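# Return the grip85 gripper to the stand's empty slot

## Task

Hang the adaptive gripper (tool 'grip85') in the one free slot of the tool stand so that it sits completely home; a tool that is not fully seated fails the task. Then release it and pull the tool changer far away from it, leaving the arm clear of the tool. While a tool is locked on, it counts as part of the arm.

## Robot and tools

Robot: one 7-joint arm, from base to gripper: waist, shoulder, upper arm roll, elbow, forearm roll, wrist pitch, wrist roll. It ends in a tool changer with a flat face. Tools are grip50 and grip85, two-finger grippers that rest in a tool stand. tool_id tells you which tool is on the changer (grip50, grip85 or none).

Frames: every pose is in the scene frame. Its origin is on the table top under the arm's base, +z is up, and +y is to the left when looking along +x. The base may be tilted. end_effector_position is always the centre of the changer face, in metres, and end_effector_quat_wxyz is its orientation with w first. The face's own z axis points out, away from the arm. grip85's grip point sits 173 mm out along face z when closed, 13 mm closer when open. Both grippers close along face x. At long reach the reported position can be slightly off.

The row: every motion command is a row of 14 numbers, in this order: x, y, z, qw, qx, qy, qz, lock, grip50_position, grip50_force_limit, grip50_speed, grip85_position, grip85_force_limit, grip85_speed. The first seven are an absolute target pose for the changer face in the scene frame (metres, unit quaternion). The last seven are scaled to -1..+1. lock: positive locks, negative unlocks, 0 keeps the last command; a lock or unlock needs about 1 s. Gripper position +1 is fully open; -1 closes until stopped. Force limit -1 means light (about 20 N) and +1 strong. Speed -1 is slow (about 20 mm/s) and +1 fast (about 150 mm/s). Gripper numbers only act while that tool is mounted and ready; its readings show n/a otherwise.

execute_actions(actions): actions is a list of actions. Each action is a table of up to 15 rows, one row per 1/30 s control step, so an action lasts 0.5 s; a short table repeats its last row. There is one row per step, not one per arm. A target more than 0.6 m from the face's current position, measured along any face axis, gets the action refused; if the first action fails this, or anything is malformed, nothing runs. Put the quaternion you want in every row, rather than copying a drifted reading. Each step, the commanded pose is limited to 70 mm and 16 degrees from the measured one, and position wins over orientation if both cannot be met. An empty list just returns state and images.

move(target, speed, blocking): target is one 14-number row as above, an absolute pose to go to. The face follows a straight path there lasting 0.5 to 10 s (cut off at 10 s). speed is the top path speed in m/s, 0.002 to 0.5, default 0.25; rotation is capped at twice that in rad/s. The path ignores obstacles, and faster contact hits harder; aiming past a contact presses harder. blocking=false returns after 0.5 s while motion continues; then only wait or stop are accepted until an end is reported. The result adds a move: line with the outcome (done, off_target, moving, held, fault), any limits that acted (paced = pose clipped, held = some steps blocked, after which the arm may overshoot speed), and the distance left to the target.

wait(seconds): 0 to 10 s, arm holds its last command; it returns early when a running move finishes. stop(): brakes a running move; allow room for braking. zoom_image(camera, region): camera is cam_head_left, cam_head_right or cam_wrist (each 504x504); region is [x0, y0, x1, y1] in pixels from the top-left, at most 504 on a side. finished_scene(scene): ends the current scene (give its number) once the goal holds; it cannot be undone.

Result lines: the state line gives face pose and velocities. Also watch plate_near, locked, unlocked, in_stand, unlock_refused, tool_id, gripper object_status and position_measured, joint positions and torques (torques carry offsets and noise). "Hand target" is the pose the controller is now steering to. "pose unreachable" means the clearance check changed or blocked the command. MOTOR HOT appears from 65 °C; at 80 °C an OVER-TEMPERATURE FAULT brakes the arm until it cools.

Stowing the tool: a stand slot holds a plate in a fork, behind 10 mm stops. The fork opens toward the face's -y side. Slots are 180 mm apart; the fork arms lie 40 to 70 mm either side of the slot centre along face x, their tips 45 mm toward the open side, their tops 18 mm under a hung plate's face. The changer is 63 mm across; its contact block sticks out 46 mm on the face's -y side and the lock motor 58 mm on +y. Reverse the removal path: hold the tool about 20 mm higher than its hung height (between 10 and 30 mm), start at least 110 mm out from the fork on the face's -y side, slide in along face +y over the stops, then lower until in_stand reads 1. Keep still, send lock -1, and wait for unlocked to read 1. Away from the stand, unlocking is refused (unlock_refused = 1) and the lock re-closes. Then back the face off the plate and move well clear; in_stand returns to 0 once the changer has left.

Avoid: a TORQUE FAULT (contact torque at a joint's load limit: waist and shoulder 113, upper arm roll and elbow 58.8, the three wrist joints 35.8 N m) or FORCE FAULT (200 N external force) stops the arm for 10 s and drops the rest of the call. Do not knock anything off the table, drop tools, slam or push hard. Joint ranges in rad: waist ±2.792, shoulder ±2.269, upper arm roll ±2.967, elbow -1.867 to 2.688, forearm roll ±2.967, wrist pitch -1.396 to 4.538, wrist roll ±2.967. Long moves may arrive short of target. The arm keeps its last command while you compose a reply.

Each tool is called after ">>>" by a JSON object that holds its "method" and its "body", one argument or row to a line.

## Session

>>> {"method": "move", "body": {
  "target": [0.5,0.0,0.5,0,0.7071,0.7071,0,0,1,0,0,1,0,0]
}}

Scene clock: 1.90 s.
end_effector_position=(+0.4998, +0.0000, +0.4992) locked=0 unlocked=1 plate_near=0 in_stand=0 unlock_refused=0 tool_id=none grip50_position_measured=n/a grip50_object_status=n/a grip85_position_measured=n/a grip85_object_status=n/a end_effector_quat_wxyz=(-0.000, +0.707, +0.707, +0.000) end_effector_velocity=(-0.000, +0.000, -0.000) end_effector_angular_velocity=(-0.000, +0.001, +0.000)
Joint positions: [ 0.103 -0.041  0.109  2.027 -0.012  0.494 -1.33 ]
Joint velocities: [ 0.    -0.     0.    -0.    -0.    -0.001 -0.   ]
Joint torques (N m, as the joint torque sensors report them, + toward a larger angle): [ -0.59  32.22   0.78 -30.02  -2.97   3.37  -0.35]
Motor temperatures (°C, as the motors report them): [28 31 27 30 32 29 32]
Hand target: +0.500, +0.000, +0.499; -0.000, +0.707, +0.707, +0.000
Off the commanded pose: 0.001 m, 0 deg.
move: done

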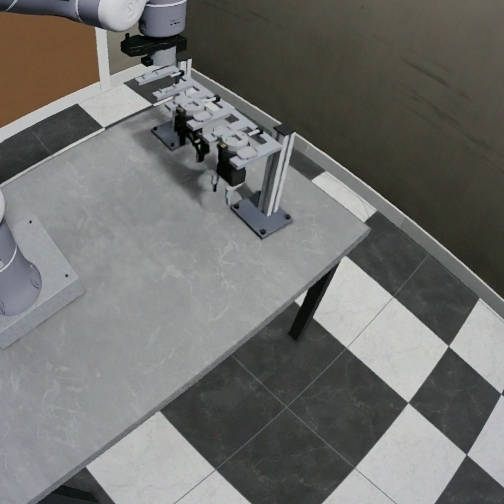

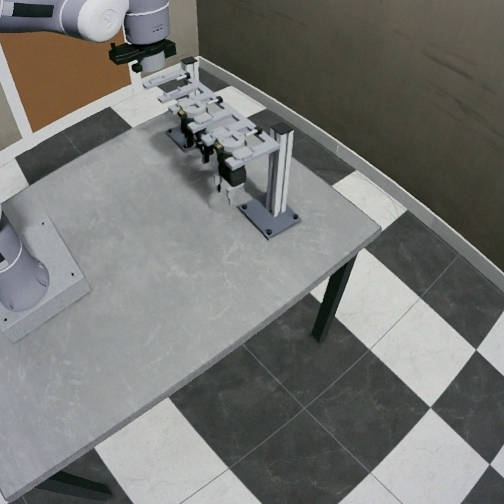

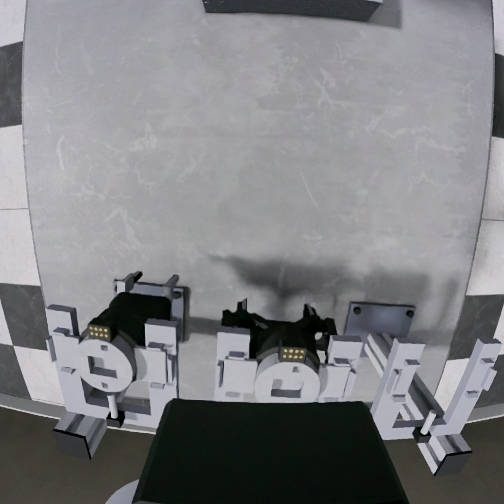

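>>> {"method": "move", "body": {
  "target": [0.625,0.03,0.34,0,0.737,0.676,0,0,1,0,0,1,0,0],
  "speed": 0.2
}}

Scene clock: 5.57 s.
end_effector_position=(+0.6249, +0.0304, +0.3403) locked=0 unlocked=1 plate_near=0 in_stand=0 unlock_refused=0 tool_id=none grip50_position_measured=n/a grip50_object_status=n/a grip85_position_measured=n/a grip85_object_status=n/a end_effector_quat_wxyz=(-0.000, +0.737, +0.676, -0.000) end_effector_velocity=(+0.000, -0.000, +0.000) end_effector_angular_velocity=(-0.000, -0.000, -0.000)
Joint positions: [ 0.161 -0.544  0.054  1.82  -0.049  0.789 -1.219]
Joint velocities: [ 0.     0.001 -0.     0.    -0.    -0.     0.   ]
Joint torques (N m, as the joint torque sensors report them, + toward a larger angle): [ -1.06  50.41   1.37 -26.2   -3.03   4.18   0.28]
Motor temperatures (°C, as the motors report them): [28 31 27 30 32 29 32]
Hand target: +0.625, +0.030, +0.340; +0.000, +0.737, +0.676, -0.000
Off the commanded pose: 0.001 m, 0 deg.
move: done

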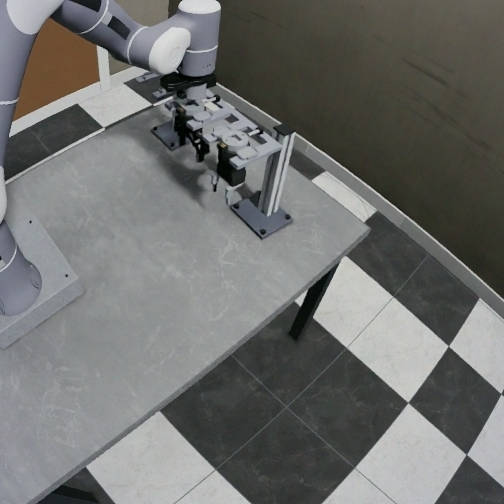

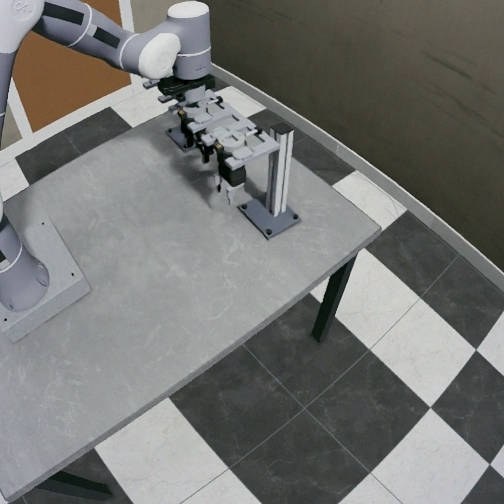

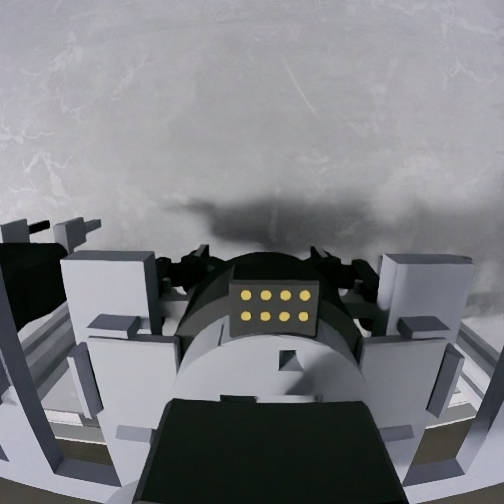

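>>> {"method": "move", "body": {
  "target": [0.6254,0.0344,0.33,0,0.7414,0.6711,0,0,1,0,0,1,0,0],
  "speed": 0.05
}}

Scene clock: 7.73 s.
end_effector_position=(+0.6254, +0.0344, +0.3300) locked=0 unlocked=1 plate_near=0 in_stand=0 unlock_refused=0 tool_id=none grip50_position_measured=n/a grip50_object_status=n/a grip85_position_measured=n/a grip85_object_status=n/a end_effector_quat_wxyz=(-0.000, +0.741, +0.671, -0.000) end_effector_velocity=(+0.000, +0.000, +0.000) end_effector_angular_velocity=(+0.000, -0.000, -0.000)
Joint positions: [ 0.17  -0.563  0.051  1.822 -0.049  0.811 -1.199]
Joint velocities: [ 0. -0. -0. -0.  0.  0.  0.]
Joint torques (N m, as the joint torque sensors report them, + toward a larger angle): [ -1.04  49.93   1.61 -25.1   -2.32   4.94   0.54]
Motor temperatures (°C, as the motors report them): [28 31 27 31 32 29 32]
Hand target: +0.625, +0.034, +0.330; +0.000, +0.741, +0.671, -0.000
Off the commanded pose: 0.000 m, 0 deg.
move: done

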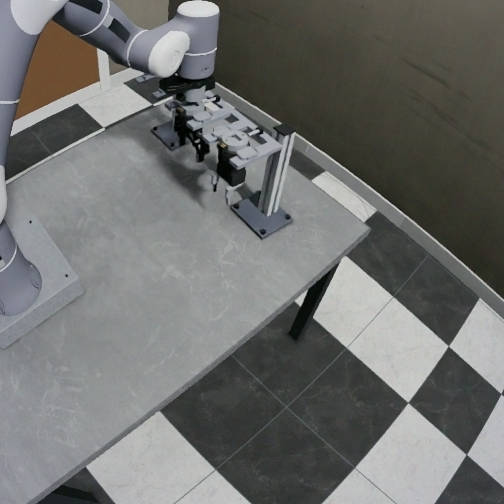

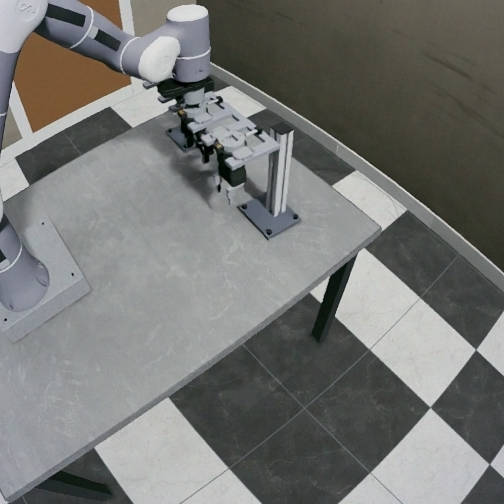

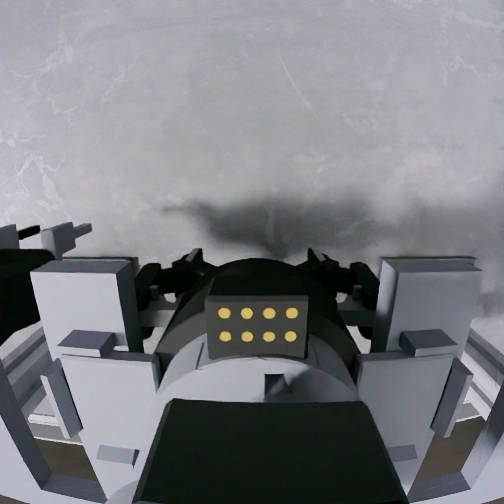

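>>> {"method": "move", "body": {
  "target": [0.6283,0.0335,0.316,0,0.7414,0.6711,0,0,1,0,0,1,0,0],
  "speed": 0.03
}}

>>> {"method": "move", "body": {
  "target": [0.6283,0.0335,0.307,0,0.7414,0.6711,0,0,1,0,0,1,0,0],
  "speed": 0.01
}}

Scene clock: 11.50 s.
end_effector_position=(+0.6281, +0.0335, +0.3159) locked=0 unlocked=1 plate_near=0 in_stand=0 unlock_refused=0 tool_id=none grip50_position_measured=n/a grip50_object_status=n/a grip85_position_measured=n/a grip85_object_status=n/a end_effector_quat_wxyz=(-0.000, +0.742, +0.671, -0.000) end_effector_velocity=(+0.000, -0.000, -0.000) end_effector_angular_velocity=(+0.000, -0.000, +0.000)
Joint positions: [ 0.17  -0.593  0.048  1.818 -0.049  0.836 -1.201]
Joint velocities: [-0. -0. -0. -0.  0.  0. -0.]
Joint torques (N m, as the joint torque sensors report them, + toward a larger angle): [ -0.91  50.83   1.47 -25.19  -3.31   4.85  -0.54]
Motor temperatures (°C, as the motors report them): [28 32 27 31 32 29 32]
Hand target: +0.628, +0.034, +0.316; -0.000, +0.741, +0.671, +0.000
Off the commanded pose: 0.000 m, 0 deg.
move: done

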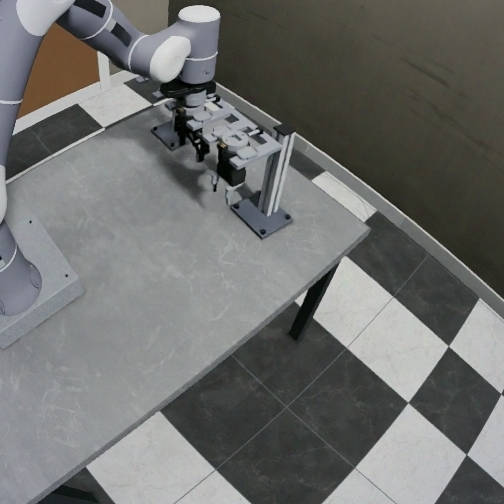

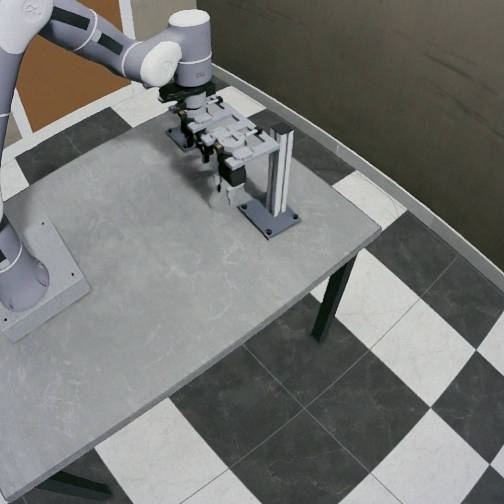

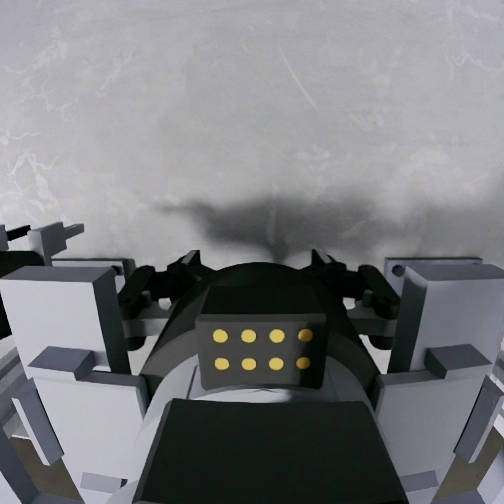

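Scene clock: 12.60 s.
end_effector_position=(+0.6283, +0.0338, +0.3071) locked=0 unlocked=1 plate_near=0 in_stand=0 unlock_refused=0 tool_id=none grip50_position_measured=n/a grip50_object_status=n/a grip85_position_measured=n/a grip85_object_status=n/a end_effector_quat_wxyz=(-0.000, +0.741, +0.671, +0.000) end_effector_velocity=(-0.000, +0.000, +0.000) end_effector_angular_velocity=(+0.000, +0.000, +0.000)
Joint positions: [ 0.171 -0.609  0.046  1.821 -0.049  0.855 -1.201]
Joint velocities: [ 0.  0.  0.  0.  0. -0. -0.]
Joint torques (N m, as the joint torque sensors report them, + toward a larger angle): [ -1.91  49.83   0.13 -23.33  -3.28   4.7   -0.45]
Motor temperatures (°C, as the motors report them): [28 32 27 31 32 29 32]
Hand target: +0.628, +0.034, +0.307; -0.000, +0.741, +0.671, -0.000
Off the commanded pose: 0.000 m, 0 deg.
move: done

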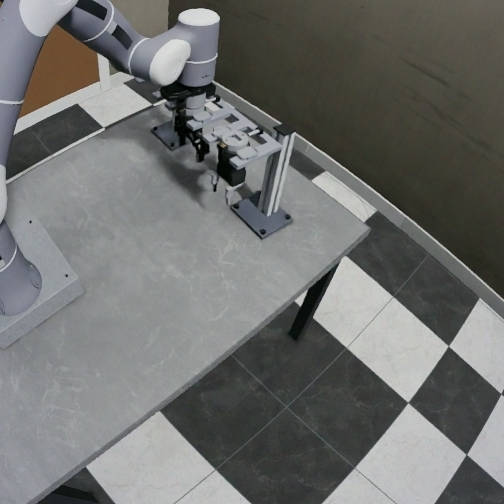

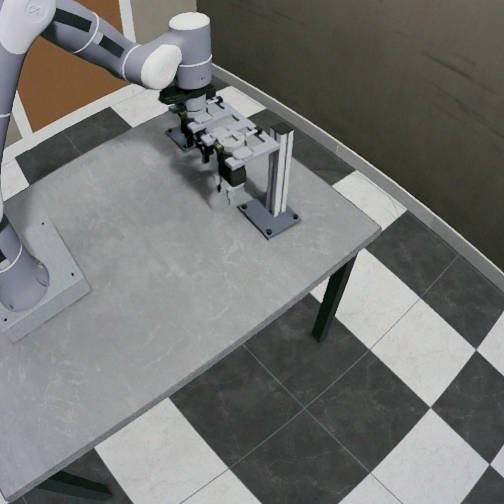

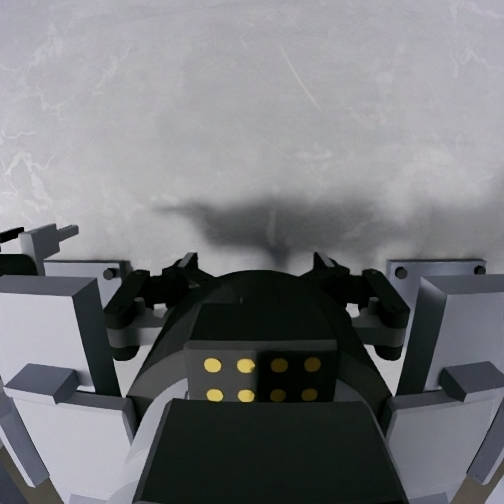

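>>> {"method": "move", "body": {
  "target": [0.6283,0.034,0.300,0,0.7414,0.6711,0,0,1,0,0,1,0,0],
  "speed": 0.01
}}

Scene clock: 14.53 s.
end_effector_position=(+0.6284, +0.0343, +0.3029) locked=0 unlocked=1 plate_near=0 in_stand=1 unlock_refused=0 tool_id=none grip50_position_measured=n/a grip50_object_status=n/a grip85_position_measured=n/a grip85_object_status=n/a end_effector_quat_wxyz=(+0.001, +0.741, +0.672, +0.001) end_effector_velocity=(-0.000, +0.000, +0.000) end_effector_angular_velocity=(-0.000, +0.000, +0.000)
Joint positions: [ 0.173 -0.616  0.045  1.823 -0.05   0.868 -1.201]
Joint velocities: [ 0.001  0.    -0.001  0.    -0.    -0.    -0.   ]
Joint torques (N m, as the joint torque sensors report them, + toward a larger angle): [ -0.48  21.21  -1.47 -26.12  -2.2    8.36   1.7 ]
Motor temperatures (°C, as the motors report them): [28 32 27 31 32 29 32]
Hand target: +0.628, +0.034, +0.300; -0.000, +0.741, +0.671, -0.000
Off the commanded pose: 0.003 m, 0 deg.
move: done

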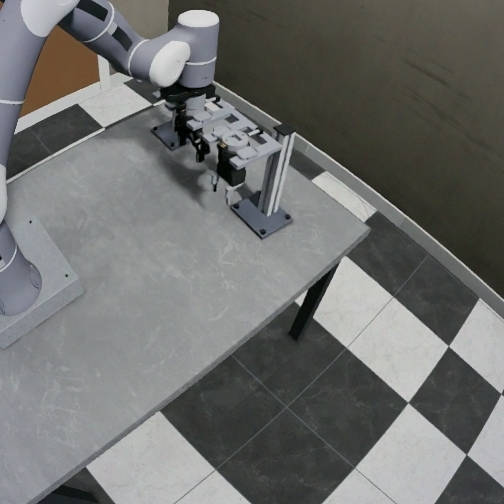

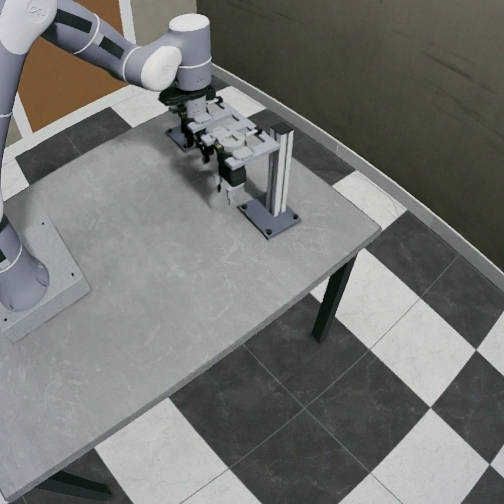

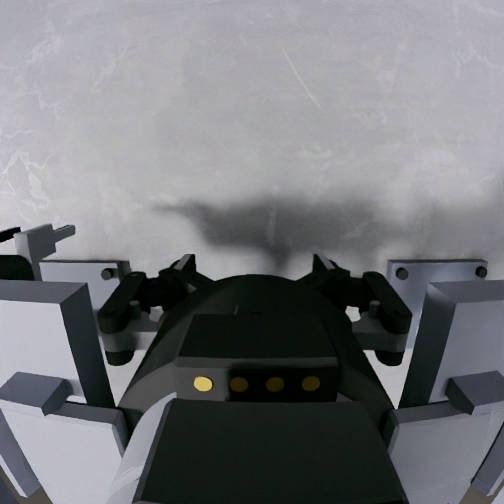

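>>> {"method": "move", "body": {
  "target": [0.6275,0.0343,0.304,0,0.736,0.677,0,0,1,0,0,1,0,0],
  "speed": 0.01
}}

>>> {"method": "move", "body": {
  "target": [0.6275,0.0343,0.2995,0,0.736,0.677,0,0,1,0,0,1,0,0],
  "speed": 0.01
}}

Scene clock: 17.37 s.
end_effector_position=(+0.6276, +0.0343, +0.3040) locked=0 unlocked=1 plate_near=0 in_stand=1 unlock_refused=0 tool_id=none grip50_position_measured=n/a grip50_object_status=n/a grip85_position_measured=n/a grip85_object_status=n/a end_effector_quat_wxyz=(+0.000, +0.736, +0.677, +0.000) end_effector_velocity=(-0.000, -0.000, -0.000) end_effector_angular_velocity=(-0.000, +0.000, +0.000)
Joint positions: [ 0.171 -0.613  0.047  1.825 -0.051  0.864 -1.214]
Joint velocities: [ 0. -0. -0.  0. -0. -0. -0.]
Joint torques (N m, as the joint torque sensors report them, + toward a larger angle): [ -1.37  51.38   1.89 -23.81  -3.15   3.46  -0.5 ]
Motor temperatures (°C, as the motors report them): [28 32 27 31 32 29 32]
Hand target: +0.627, +0.034, +0.304; +0.000, +0.736, +0.677, +0.000
Off the commanded pose: 0.000 m, 0 deg.
move: done

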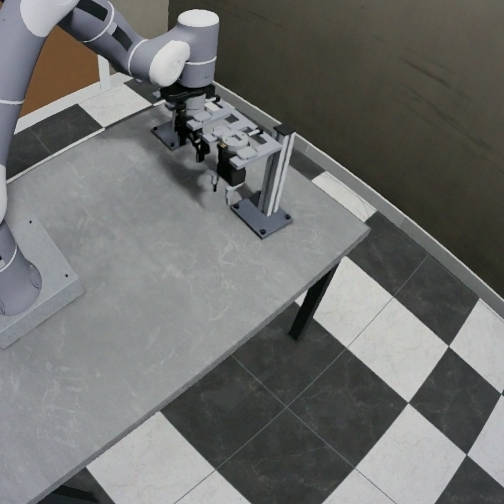

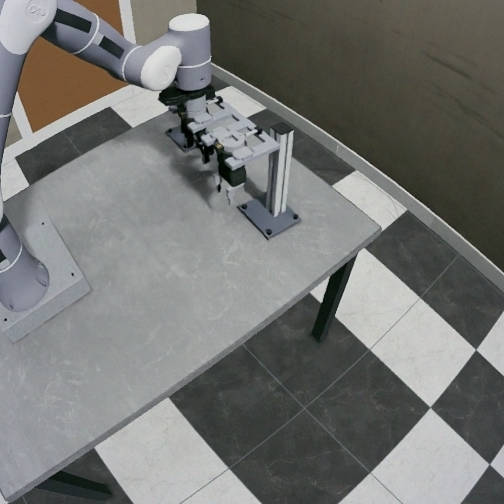

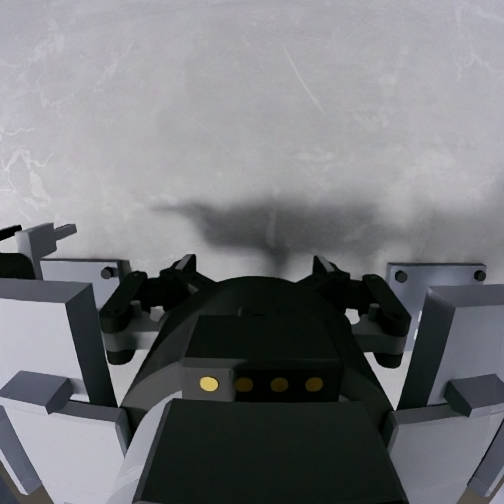

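Scene clock: 18.07 s.
end_effector_position=(+0.6278, +0.0345, +0.3015) locked=0 unlocked=1 plate_near=1 in_stand=1 unlock_refused=0 tool_id=none grip50_position_measured=n/a grip50_object_status=n/a grip85_position_measured=n/a grip85_object_status=n/a end_effector_quat_wxyz=(+0.001, +0.736, +0.677, +0.001) end_effector_velocity=(+0.000, -0.000, -0.000) end_effector_angular_velocity=(-0.000, -0.000, +0.000)
Joint positions: [ 0.172 -0.618  0.046  1.826 -0.052  0.871 -1.215]
Joint velocities: [ 0. -0. -0.  0. -0.  0. -0.]
Joint torques (N m, as the joint torque sensors report them, + toward a larger angle): [ -0.53  32.84   0.13 -23.14  -2.41   6.28   0.56]
Motor temperatures (°C, as the motors report them): [28 32 27 31 32 29 32]
Hand target: +0.627, +0.034, +0.300; -0.000, +0.736, +0.677, -0.000
Off the commanded pose: 0.002 m, 0 deg.
move: done

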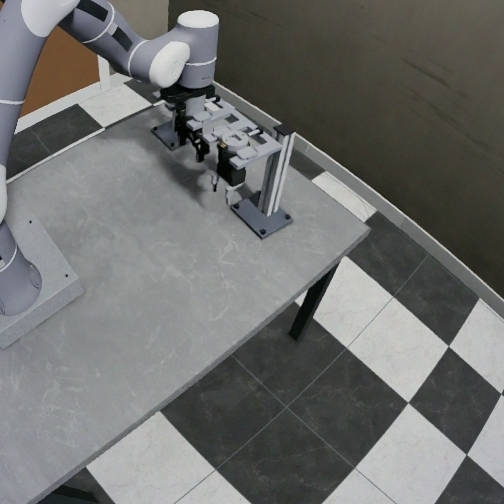

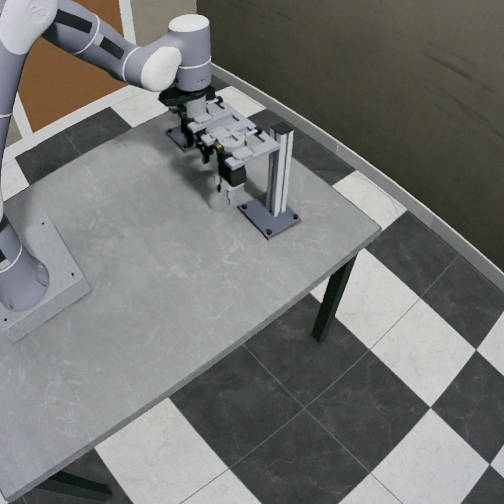

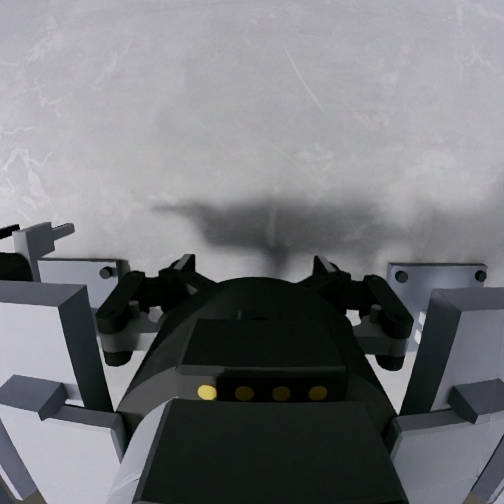

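>>> {"method": "execute_actions", "body": {
  "actions": [
    [[0.6275,0.0343,0.3005,0,0.736,0.677,0,1,1,0,0,1,0,0]],
    [[0.6275,0.0343,0.3005,0,0.736,0.677,0,1,1,0,0,1,0,0]],
    [[0.6275,0.0343,0.3005,0,0.736,0.677,0,1,1,0,0,1,0,0]]
  ]
}}

>>> {"method": "move", "body": {
  "target": [0.6275,0.0343,0.321,0,0.736,0.677,0,0,1,0,0,1,0,0],
  "speed": 0.04
}}

>>> {"method": "move", "body": {
  "target": [0.5079,0.0443,0.321,0,0.736,0.677,0,0,1,0,0,1,0,0],
  "speed": 0.1
}}

>>> {"method": "move", "body": {
  "target": [0.523,0.2237,0.321,0,0.736,0.677,0,0,1,0,0,1,0,0],
  "speed": 0.15
}}

>>> {"method": "move", "body": {
  "target": [0.6426,0.2137,0.321,0,0.736,0.677,0,0,1,0,0,1,0,0],
  "speed": 0.08
}}

>>> {"method": "move", "body": {
  "target": [0.6426,0.2137,0.306,0,0.736,0.677,0,0,1,0,0,1,0,0],
  "speed": 0.015
}}

Scene clock: 25.20 s.
end_effector_position=(+0.6275, +0.0346, +0.3013) locked=1 unlocked=0 plate_near=1 in_stand=1 unlock_refused=0 tool_id=grip85 grip50_position_measured=n/a grip50_object_status=n/a grip85_position_measured=n/a grip85_object_status=n/a end_effector_quat_wxyz=(+0.000, +0.735, +0.678, +0.000) end_effector_velocity=(+0.000, +0.000, -0.000) end_effector_angular_velocity=(+0.000, -0.000, +0.000)
Joint positions: [ 0.172 -0.618  0.047  1.826 -0.052  0.87  -1.215]
Joint velocities: [-0. -0.  0. -0.  0.  0. -0.]
Joint torques (N m, as the joint torque sensors report them, + toward a larger angle): [ -2.69  50.49   0.43 -29.96  -2.56   6.95   0.86]
Motor temperatures (°C, as the motors report them): [28 32 27 32 32 29 32]
Hand target: +0.627, +0.034, +0.301; -0.000, +0.736, +0.677, -0.000
Off the commanded pose: 0.001 m, 0 deg.

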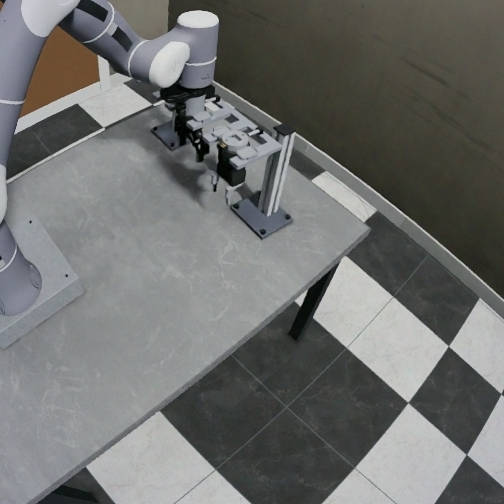

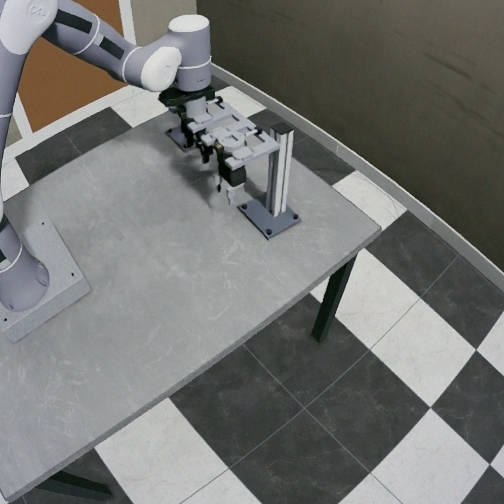

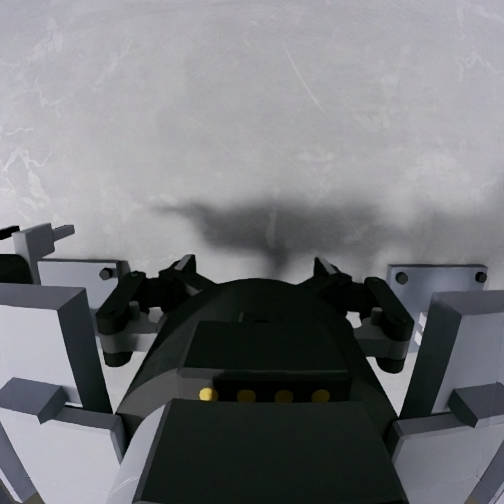

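Scene clock: 25.97 s.
end_effector_position=(+0.6277, +0.0343, +0.3212) locked=1 unlocked=0 plate_near=1 in_stand=0 unlock_refused=0 tool_id=grip85 grip50_position_measured=n/a grip50_object_status=n/a grip85_position_measured=n/a grip85_object_status=n/a end_effector_quat_wxyz=(+0.000, +0.736, +0.677, +0.000) end_effector_velocity=(-0.000, -0.000, -0.000) end_effector_angular_velocity=(-0.000, +0.001, -0.000)
Joint positions: [ 0.169 -0.583  0.051  1.819 -0.051  0.828 -1.215]
Joint velocities: [-0.001 -0.     0.     0.    -0.    -0.     0.   ]
Joint torques (N m, as the joint torque sensors report them, + toward a larger angle): [ -1.3   58.28   2.27 -29.52  -2.94   4.72   0.13]
Motor temperatures (°C, as the motors report them): [28 32 27 32 32 29 32]
Hand target: +0.627, +0.034, +0.321; +0.000, +0.736, +0.677, -0.000
Off the commanded pose: 0.000 m, 0 deg.
move: done

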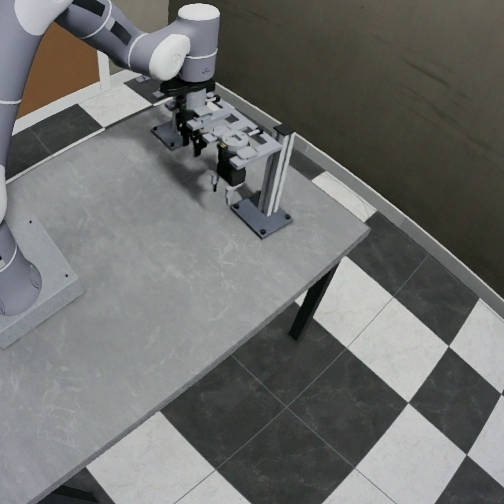

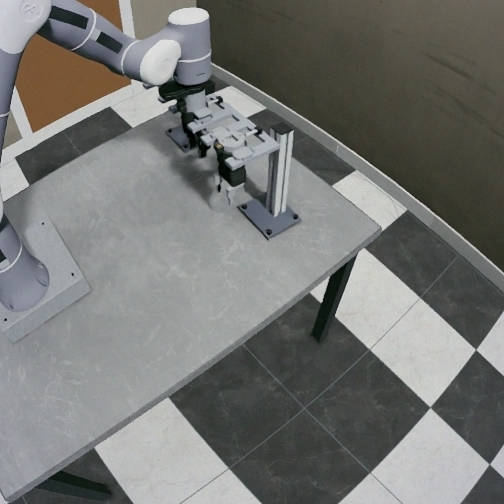

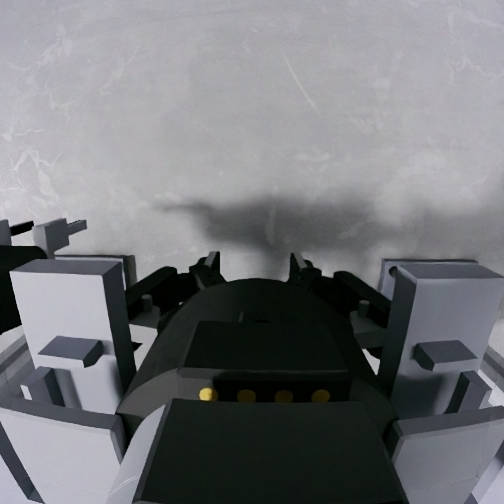

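Scene clock: 27.50 s.
end_effector_position=(+0.5077, +0.0439, +0.3208) locked=1 unlocked=0 plate_near=1 in_stand=0 unlock_refused=0 tool_id=grip85 grip50_position_measured=n/a grip50_object_status=n/a grip85_position_measured=n/a grip85_object_status=n/a end_effector_quat_wxyz=(-0.000, +0.736, +0.677, -0.000) end_effector_velocity=(+0.000, +0.000, +0.000) end_effector_angular_velocity=(-0.000, -0.000, +0.000)
Joint positions: [ 0.216 -0.373  0.071  2.195 -0.059  0.992 -1.132]
Joint velocities: [ 0.001  0.    -0.001 -0.     0.    -0.    -0.   ]
Joint torques (N m, as the joint torque sensors report them, + toward a larger angle): [ -0.33  45.38   1.12 -25.73  -3.45   6.26   0.44]
Motor temperatures (°C, as the motors report them): [28 32 27 32 32 29 32]
Hand target: +0.508, +0.044, +0.321; +0.000, +0.736, +0.677, +0.000
Off the commanded pose: 0.001 m, 0 deg.
move: done

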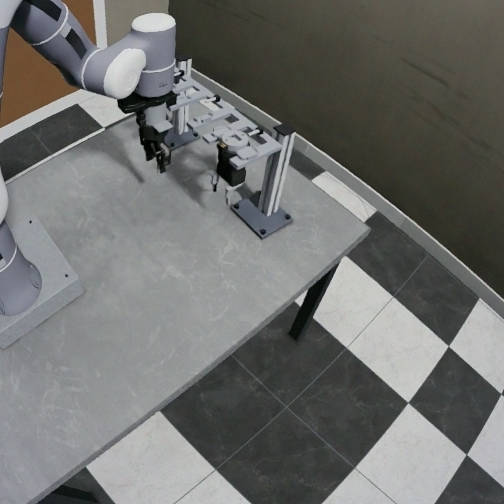

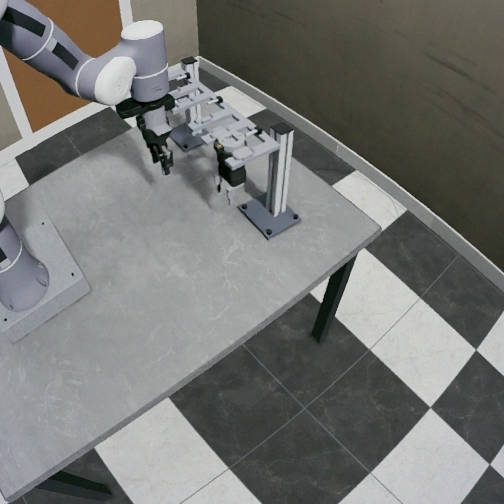

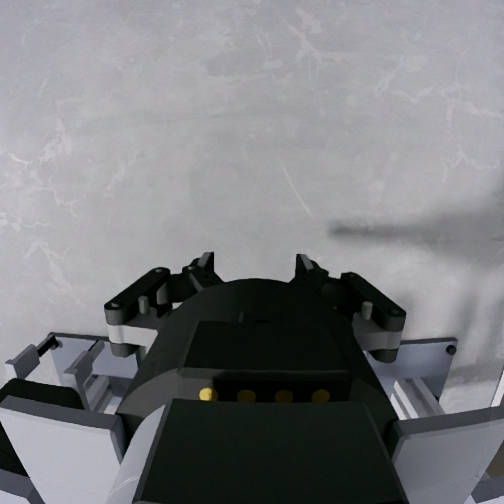

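Scene clock: 29.03 s.
end_effector_position=(+0.5228, +0.2235, +0.3211) locked=1 unlocked=0 plate_near=1 in_stand=0 unlock_refused=0 tool_id=grip85 grip50_position_measured=n/a grip50_object_status=n/a grip85_position_measured=3 grip85_object_status=3 end_effector_quat_wxyz=(+0.001, +0.736, +0.677, +0.000) end_effector_velocity=(+0.000, -0.000, +0.000) end_effector_angular_velocity=(+0.000, -0.001, -0.000)
Joint positions: [ 0.464 -0.485  0.121  2.012 -0.103  0.916 -0.81 ]
Joint velocities: [-0.  0. -0. -0.  0.  0.  0.]
Joint torques (N m, as the joint torque sensors report them, + toward a larger angle): [ -1.34  51.97   2.46 -28.43  -3.24   4.82   0.47]
Motor temperatures (°C, as the motors report them): [28 33 27 32 32 29 32]
Hand target: +0.523, +0.223, +0.321; +0.001, +0.736, +0.677, -0.000
Off the commanded pose: 0.000 m, 0 deg.
move: done

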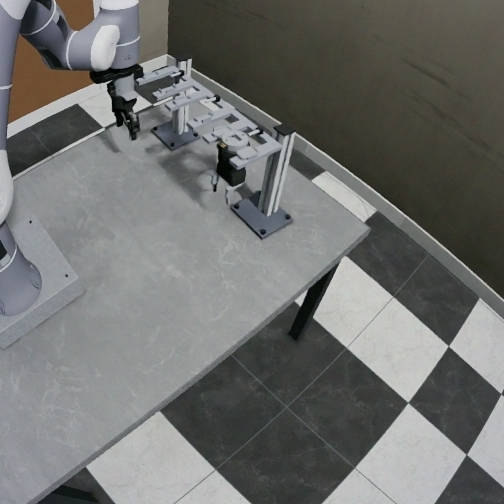

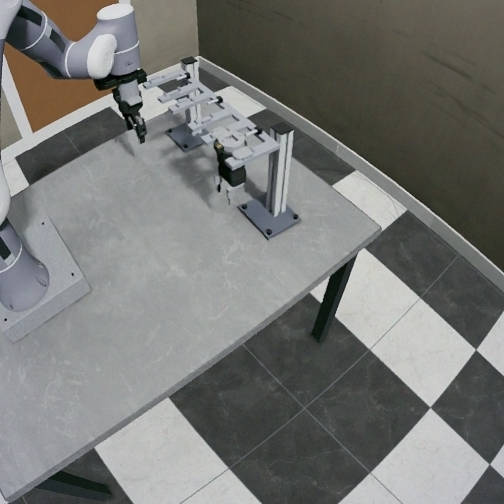

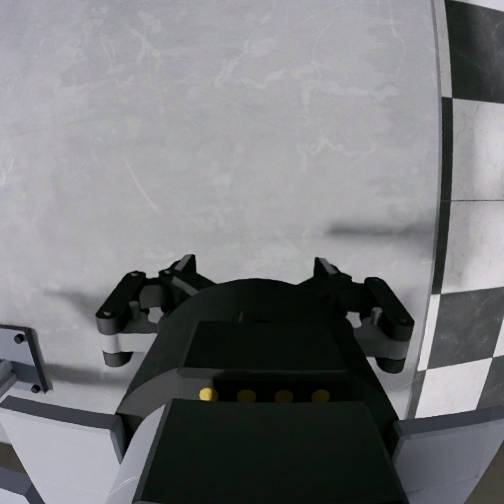

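Scene clock: 30.87 s.
end_effector_position=(+0.6427, +0.2142, +0.3212) locked=1 unlocked=0 plate_near=1 in_stand=0 unlock_refused=0 tool_id=grip85 grip50_position_measured=n/a grip50_object_status=n/a grip85_position_measured=3 grip85_object_status=3 end_effector_quat_wxyz=(+0.000, +0.736, +0.677, +0.000) end_effector_velocity=(-0.000, +0.000, -0.000) end_effector_angular_velocity=(+0.001, +0.000, +0.000)
Joint positions: [ 0.384 -0.684  0.101  1.643 -0.094  0.747 -0.937]
Joint velocities: [-0.001 -0.     0.001 -0.    -0.     0.    -0.   ]
Joint torques (N m, as the joint torque sensors report them, + toward a larger angle): [ -1.52  63.68   3.72 -32.46  -3.5    4.81  -0.35]
Motor temperatures (°C, as the motors report them): [28 33 27 32 32 29 32]
Hand target: +0.643, +0.214, +0.321; -0.000, +0.736, +0.677, -0.000
Off the commanded pose: 0.001 m, 0 deg.
move: done

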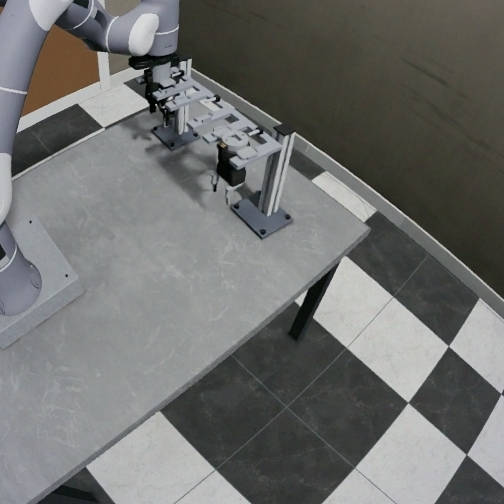

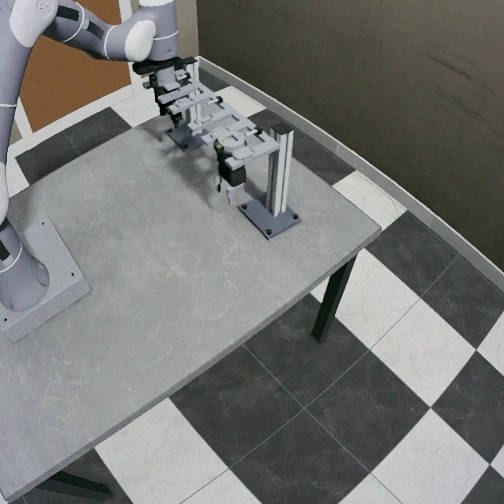

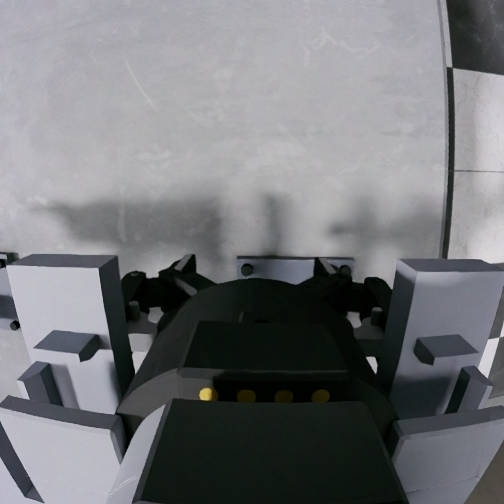

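Scene clock: 32.10 s.
end_effector_position=(+0.6416, +0.2155, +0.3071) locked=1 unlocked=0 plate_near=1 in_stand=0 unlock_refused=0 tool_id=grip85 grip50_position_measured=n/a grip50_object_status=n/a grip85_position_measured=3 grip85_object_status=3 end_effector_quat_wxyz=(-0.001, +0.735, +0.678, +0.000) end_effector_velocity=(-0.000, +0.000, -0.000) end_effector_angular_velocity=(-0.000, -0.000, +0.001)
Joint positions: [ 0.387 -0.705  0.098  1.65  -0.095  0.775 -0.938]
Joint velocities: [ 0. -0. -0.  0.  0.  0. -0.]
Joint torques (N m, as the joint torque sensors report them, + toward a larger angle): [ -8.58  51.1   -7.16 -34.63  -4.92   8.39   1.49]
Motor temperatures (°C, as the motors report them): [28 33 27 32 32 29 32]
Hand target: +0.643, +0.214, +0.306; -0.000, +0.736, +0.677, -0.000
Off the commanded pose: 0.002 m, 0 deg.
move: done

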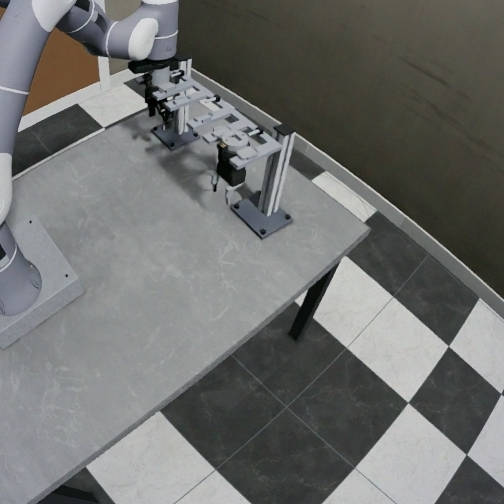

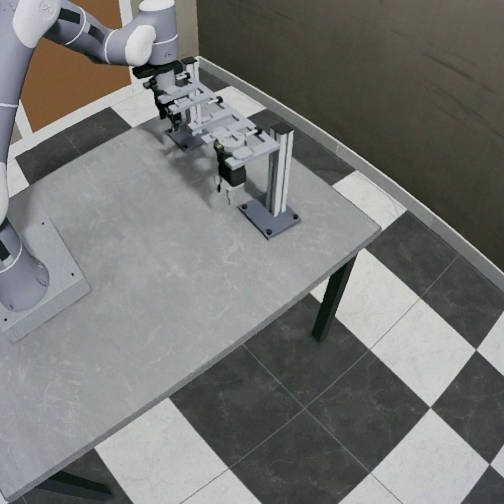

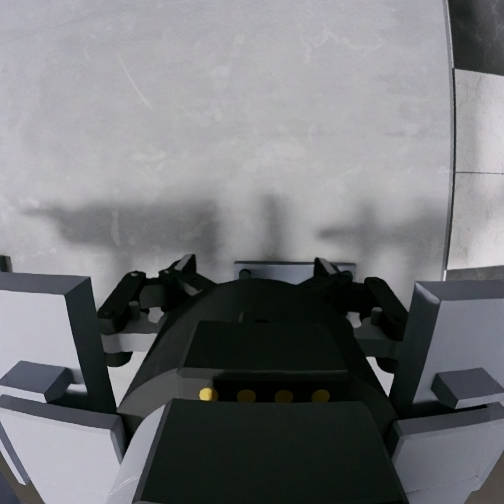

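>>> {"method": "move", "body": {
  "target": [0.6408,0.2148,0.3005,0,0.733,0.680,0,0,1,0,0,1,0,0],
  "speed": 0.01
}}

Scene clock: 33.90 s.
end_effector_position=(+0.6409, +0.2150, +0.3016) locked=1 unlocked=0 plate_near=1 in_stand=1 unlock_refused=0 tool_id=grip85 grip50_position_measured=n/a grip50_object_status=n/a grip85_position_measured=3 grip85_object_status=3 end_effector_quat_wxyz=(+0.000, +0.733, +0.680, +0.001) end_effector_velocity=(-0.000, +0.000, -0.000) end_effector_angular_velocity=(-0.000, +0.000, +0.000)
Joint positions: [ 0.389 -0.712  0.095  1.656 -0.097  0.789 -0.942]
Joint velocities: [ 0. -0.  0.  0.  0. -0. -0.]
Joint torques (N m, as the joint torque sensors report them, + toward a larger angle): [ -1.38  55.97   2.47 -29.87  -3.57   6.69   0.19]
Motor temperatures (°C, as the motors report them): [28 33 27 33 32 29 32]
Hand target: +0.641, +0.215, +0.301; -0.000, +0.733, +0.680, -0.000
Off the commanded pose: 0.001 m, 0 deg.
move: done

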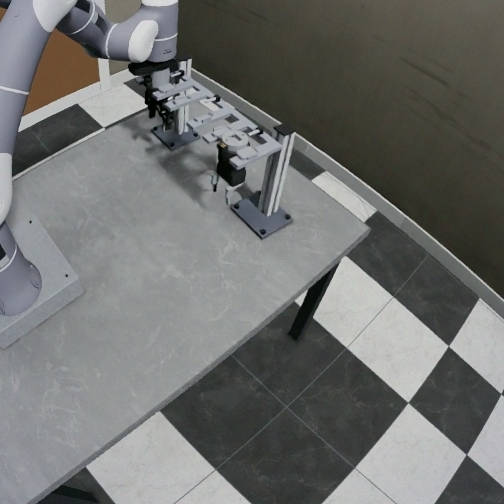

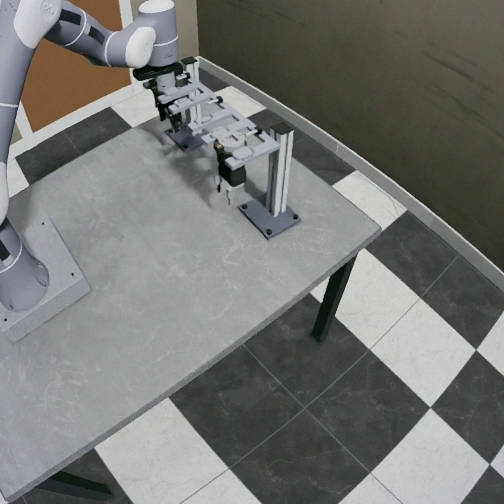

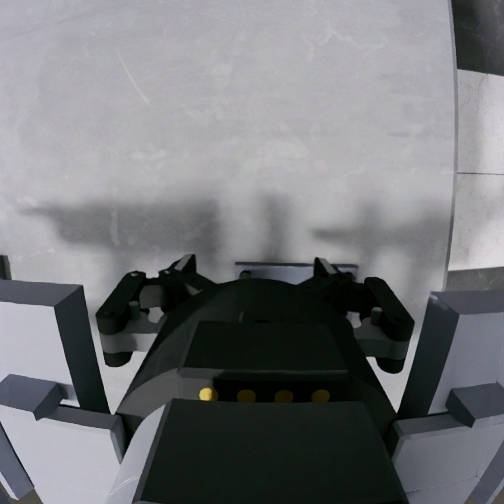

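>>> {"method": "execute_actions", "body": {
  "actions": [
    [[0.6408,0.2148,0.3005,0,0.733,0.680,0,-1,1,0,0,1,0,0]],
    [[0.6408,0.2148,0.3005,0,0.733,0.680,0,-1,1,0,0,1,0,0]],
    [[0.6408,0.2148,0.3005,0,0.733,0.680,0,-1,1,0,0,1,0,0]]
  ]
}}

Scene clock: 39.73 s.
end_effector_position=(+0.6409, +0.2150, +0.3013) locked=0 unlocked=1 plate_near=1 in_stand=1 unlock_refused=0 tool_id=none grip50_position_measured=n/a grip50_object_status=n/a grip85_position_measured=n/a grip85_object_status=n/a end_effector_quat_wxyz=(+0.000, +0.733, +0.680, +0.000) end_effector_velocity=(+0.000, -0.000, +0.000) end_effector_angular_velocity=(+0.000, -0.000, -0.000)
Joint positions: [ 0.389 -0.713  0.095  1.656 -0.097  0.789 -0.942]
Joint velocities: [-0.  0. -0. -0.  0.  0. -0.]
Joint torques (N m, as the joint torque sensors report them, + toward a larger angle): [ -2.2   49.04   2.34 -25.11  -2.41   5.08   0.29]
Motor temperatures (°C, as the motors report them): [28 34 27 33 32 29 32]
Hand target: +0.641, +0.215, +0.301; -0.000, +0.733, +0.680, -0.000
Off the commanded pose: 0.001 m, 0 deg.

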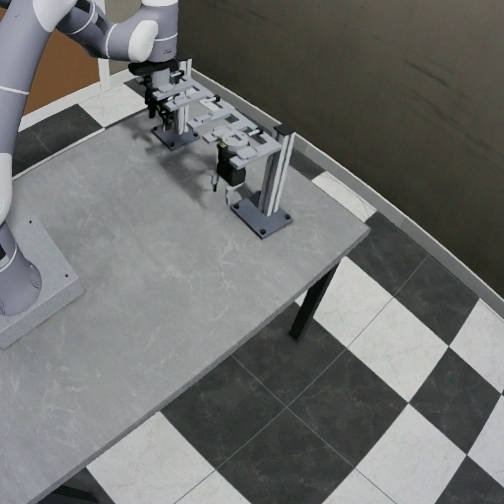

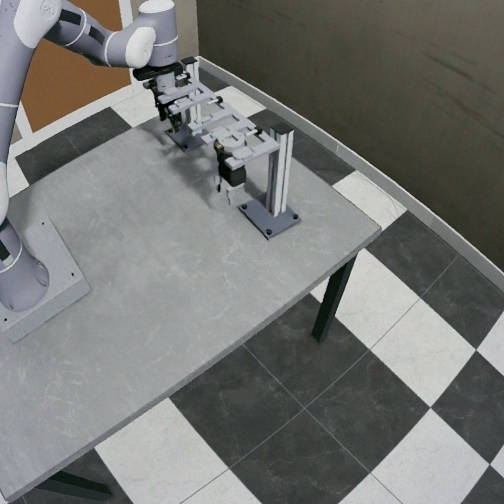

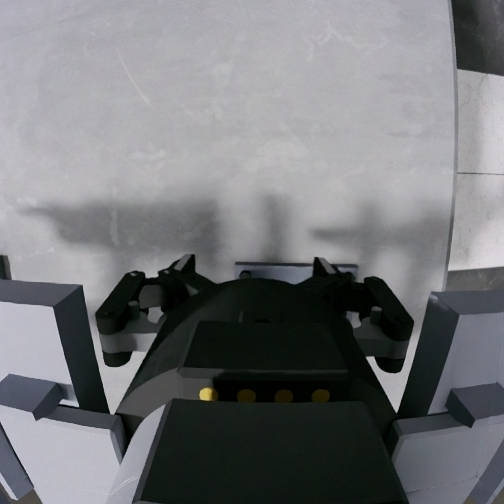

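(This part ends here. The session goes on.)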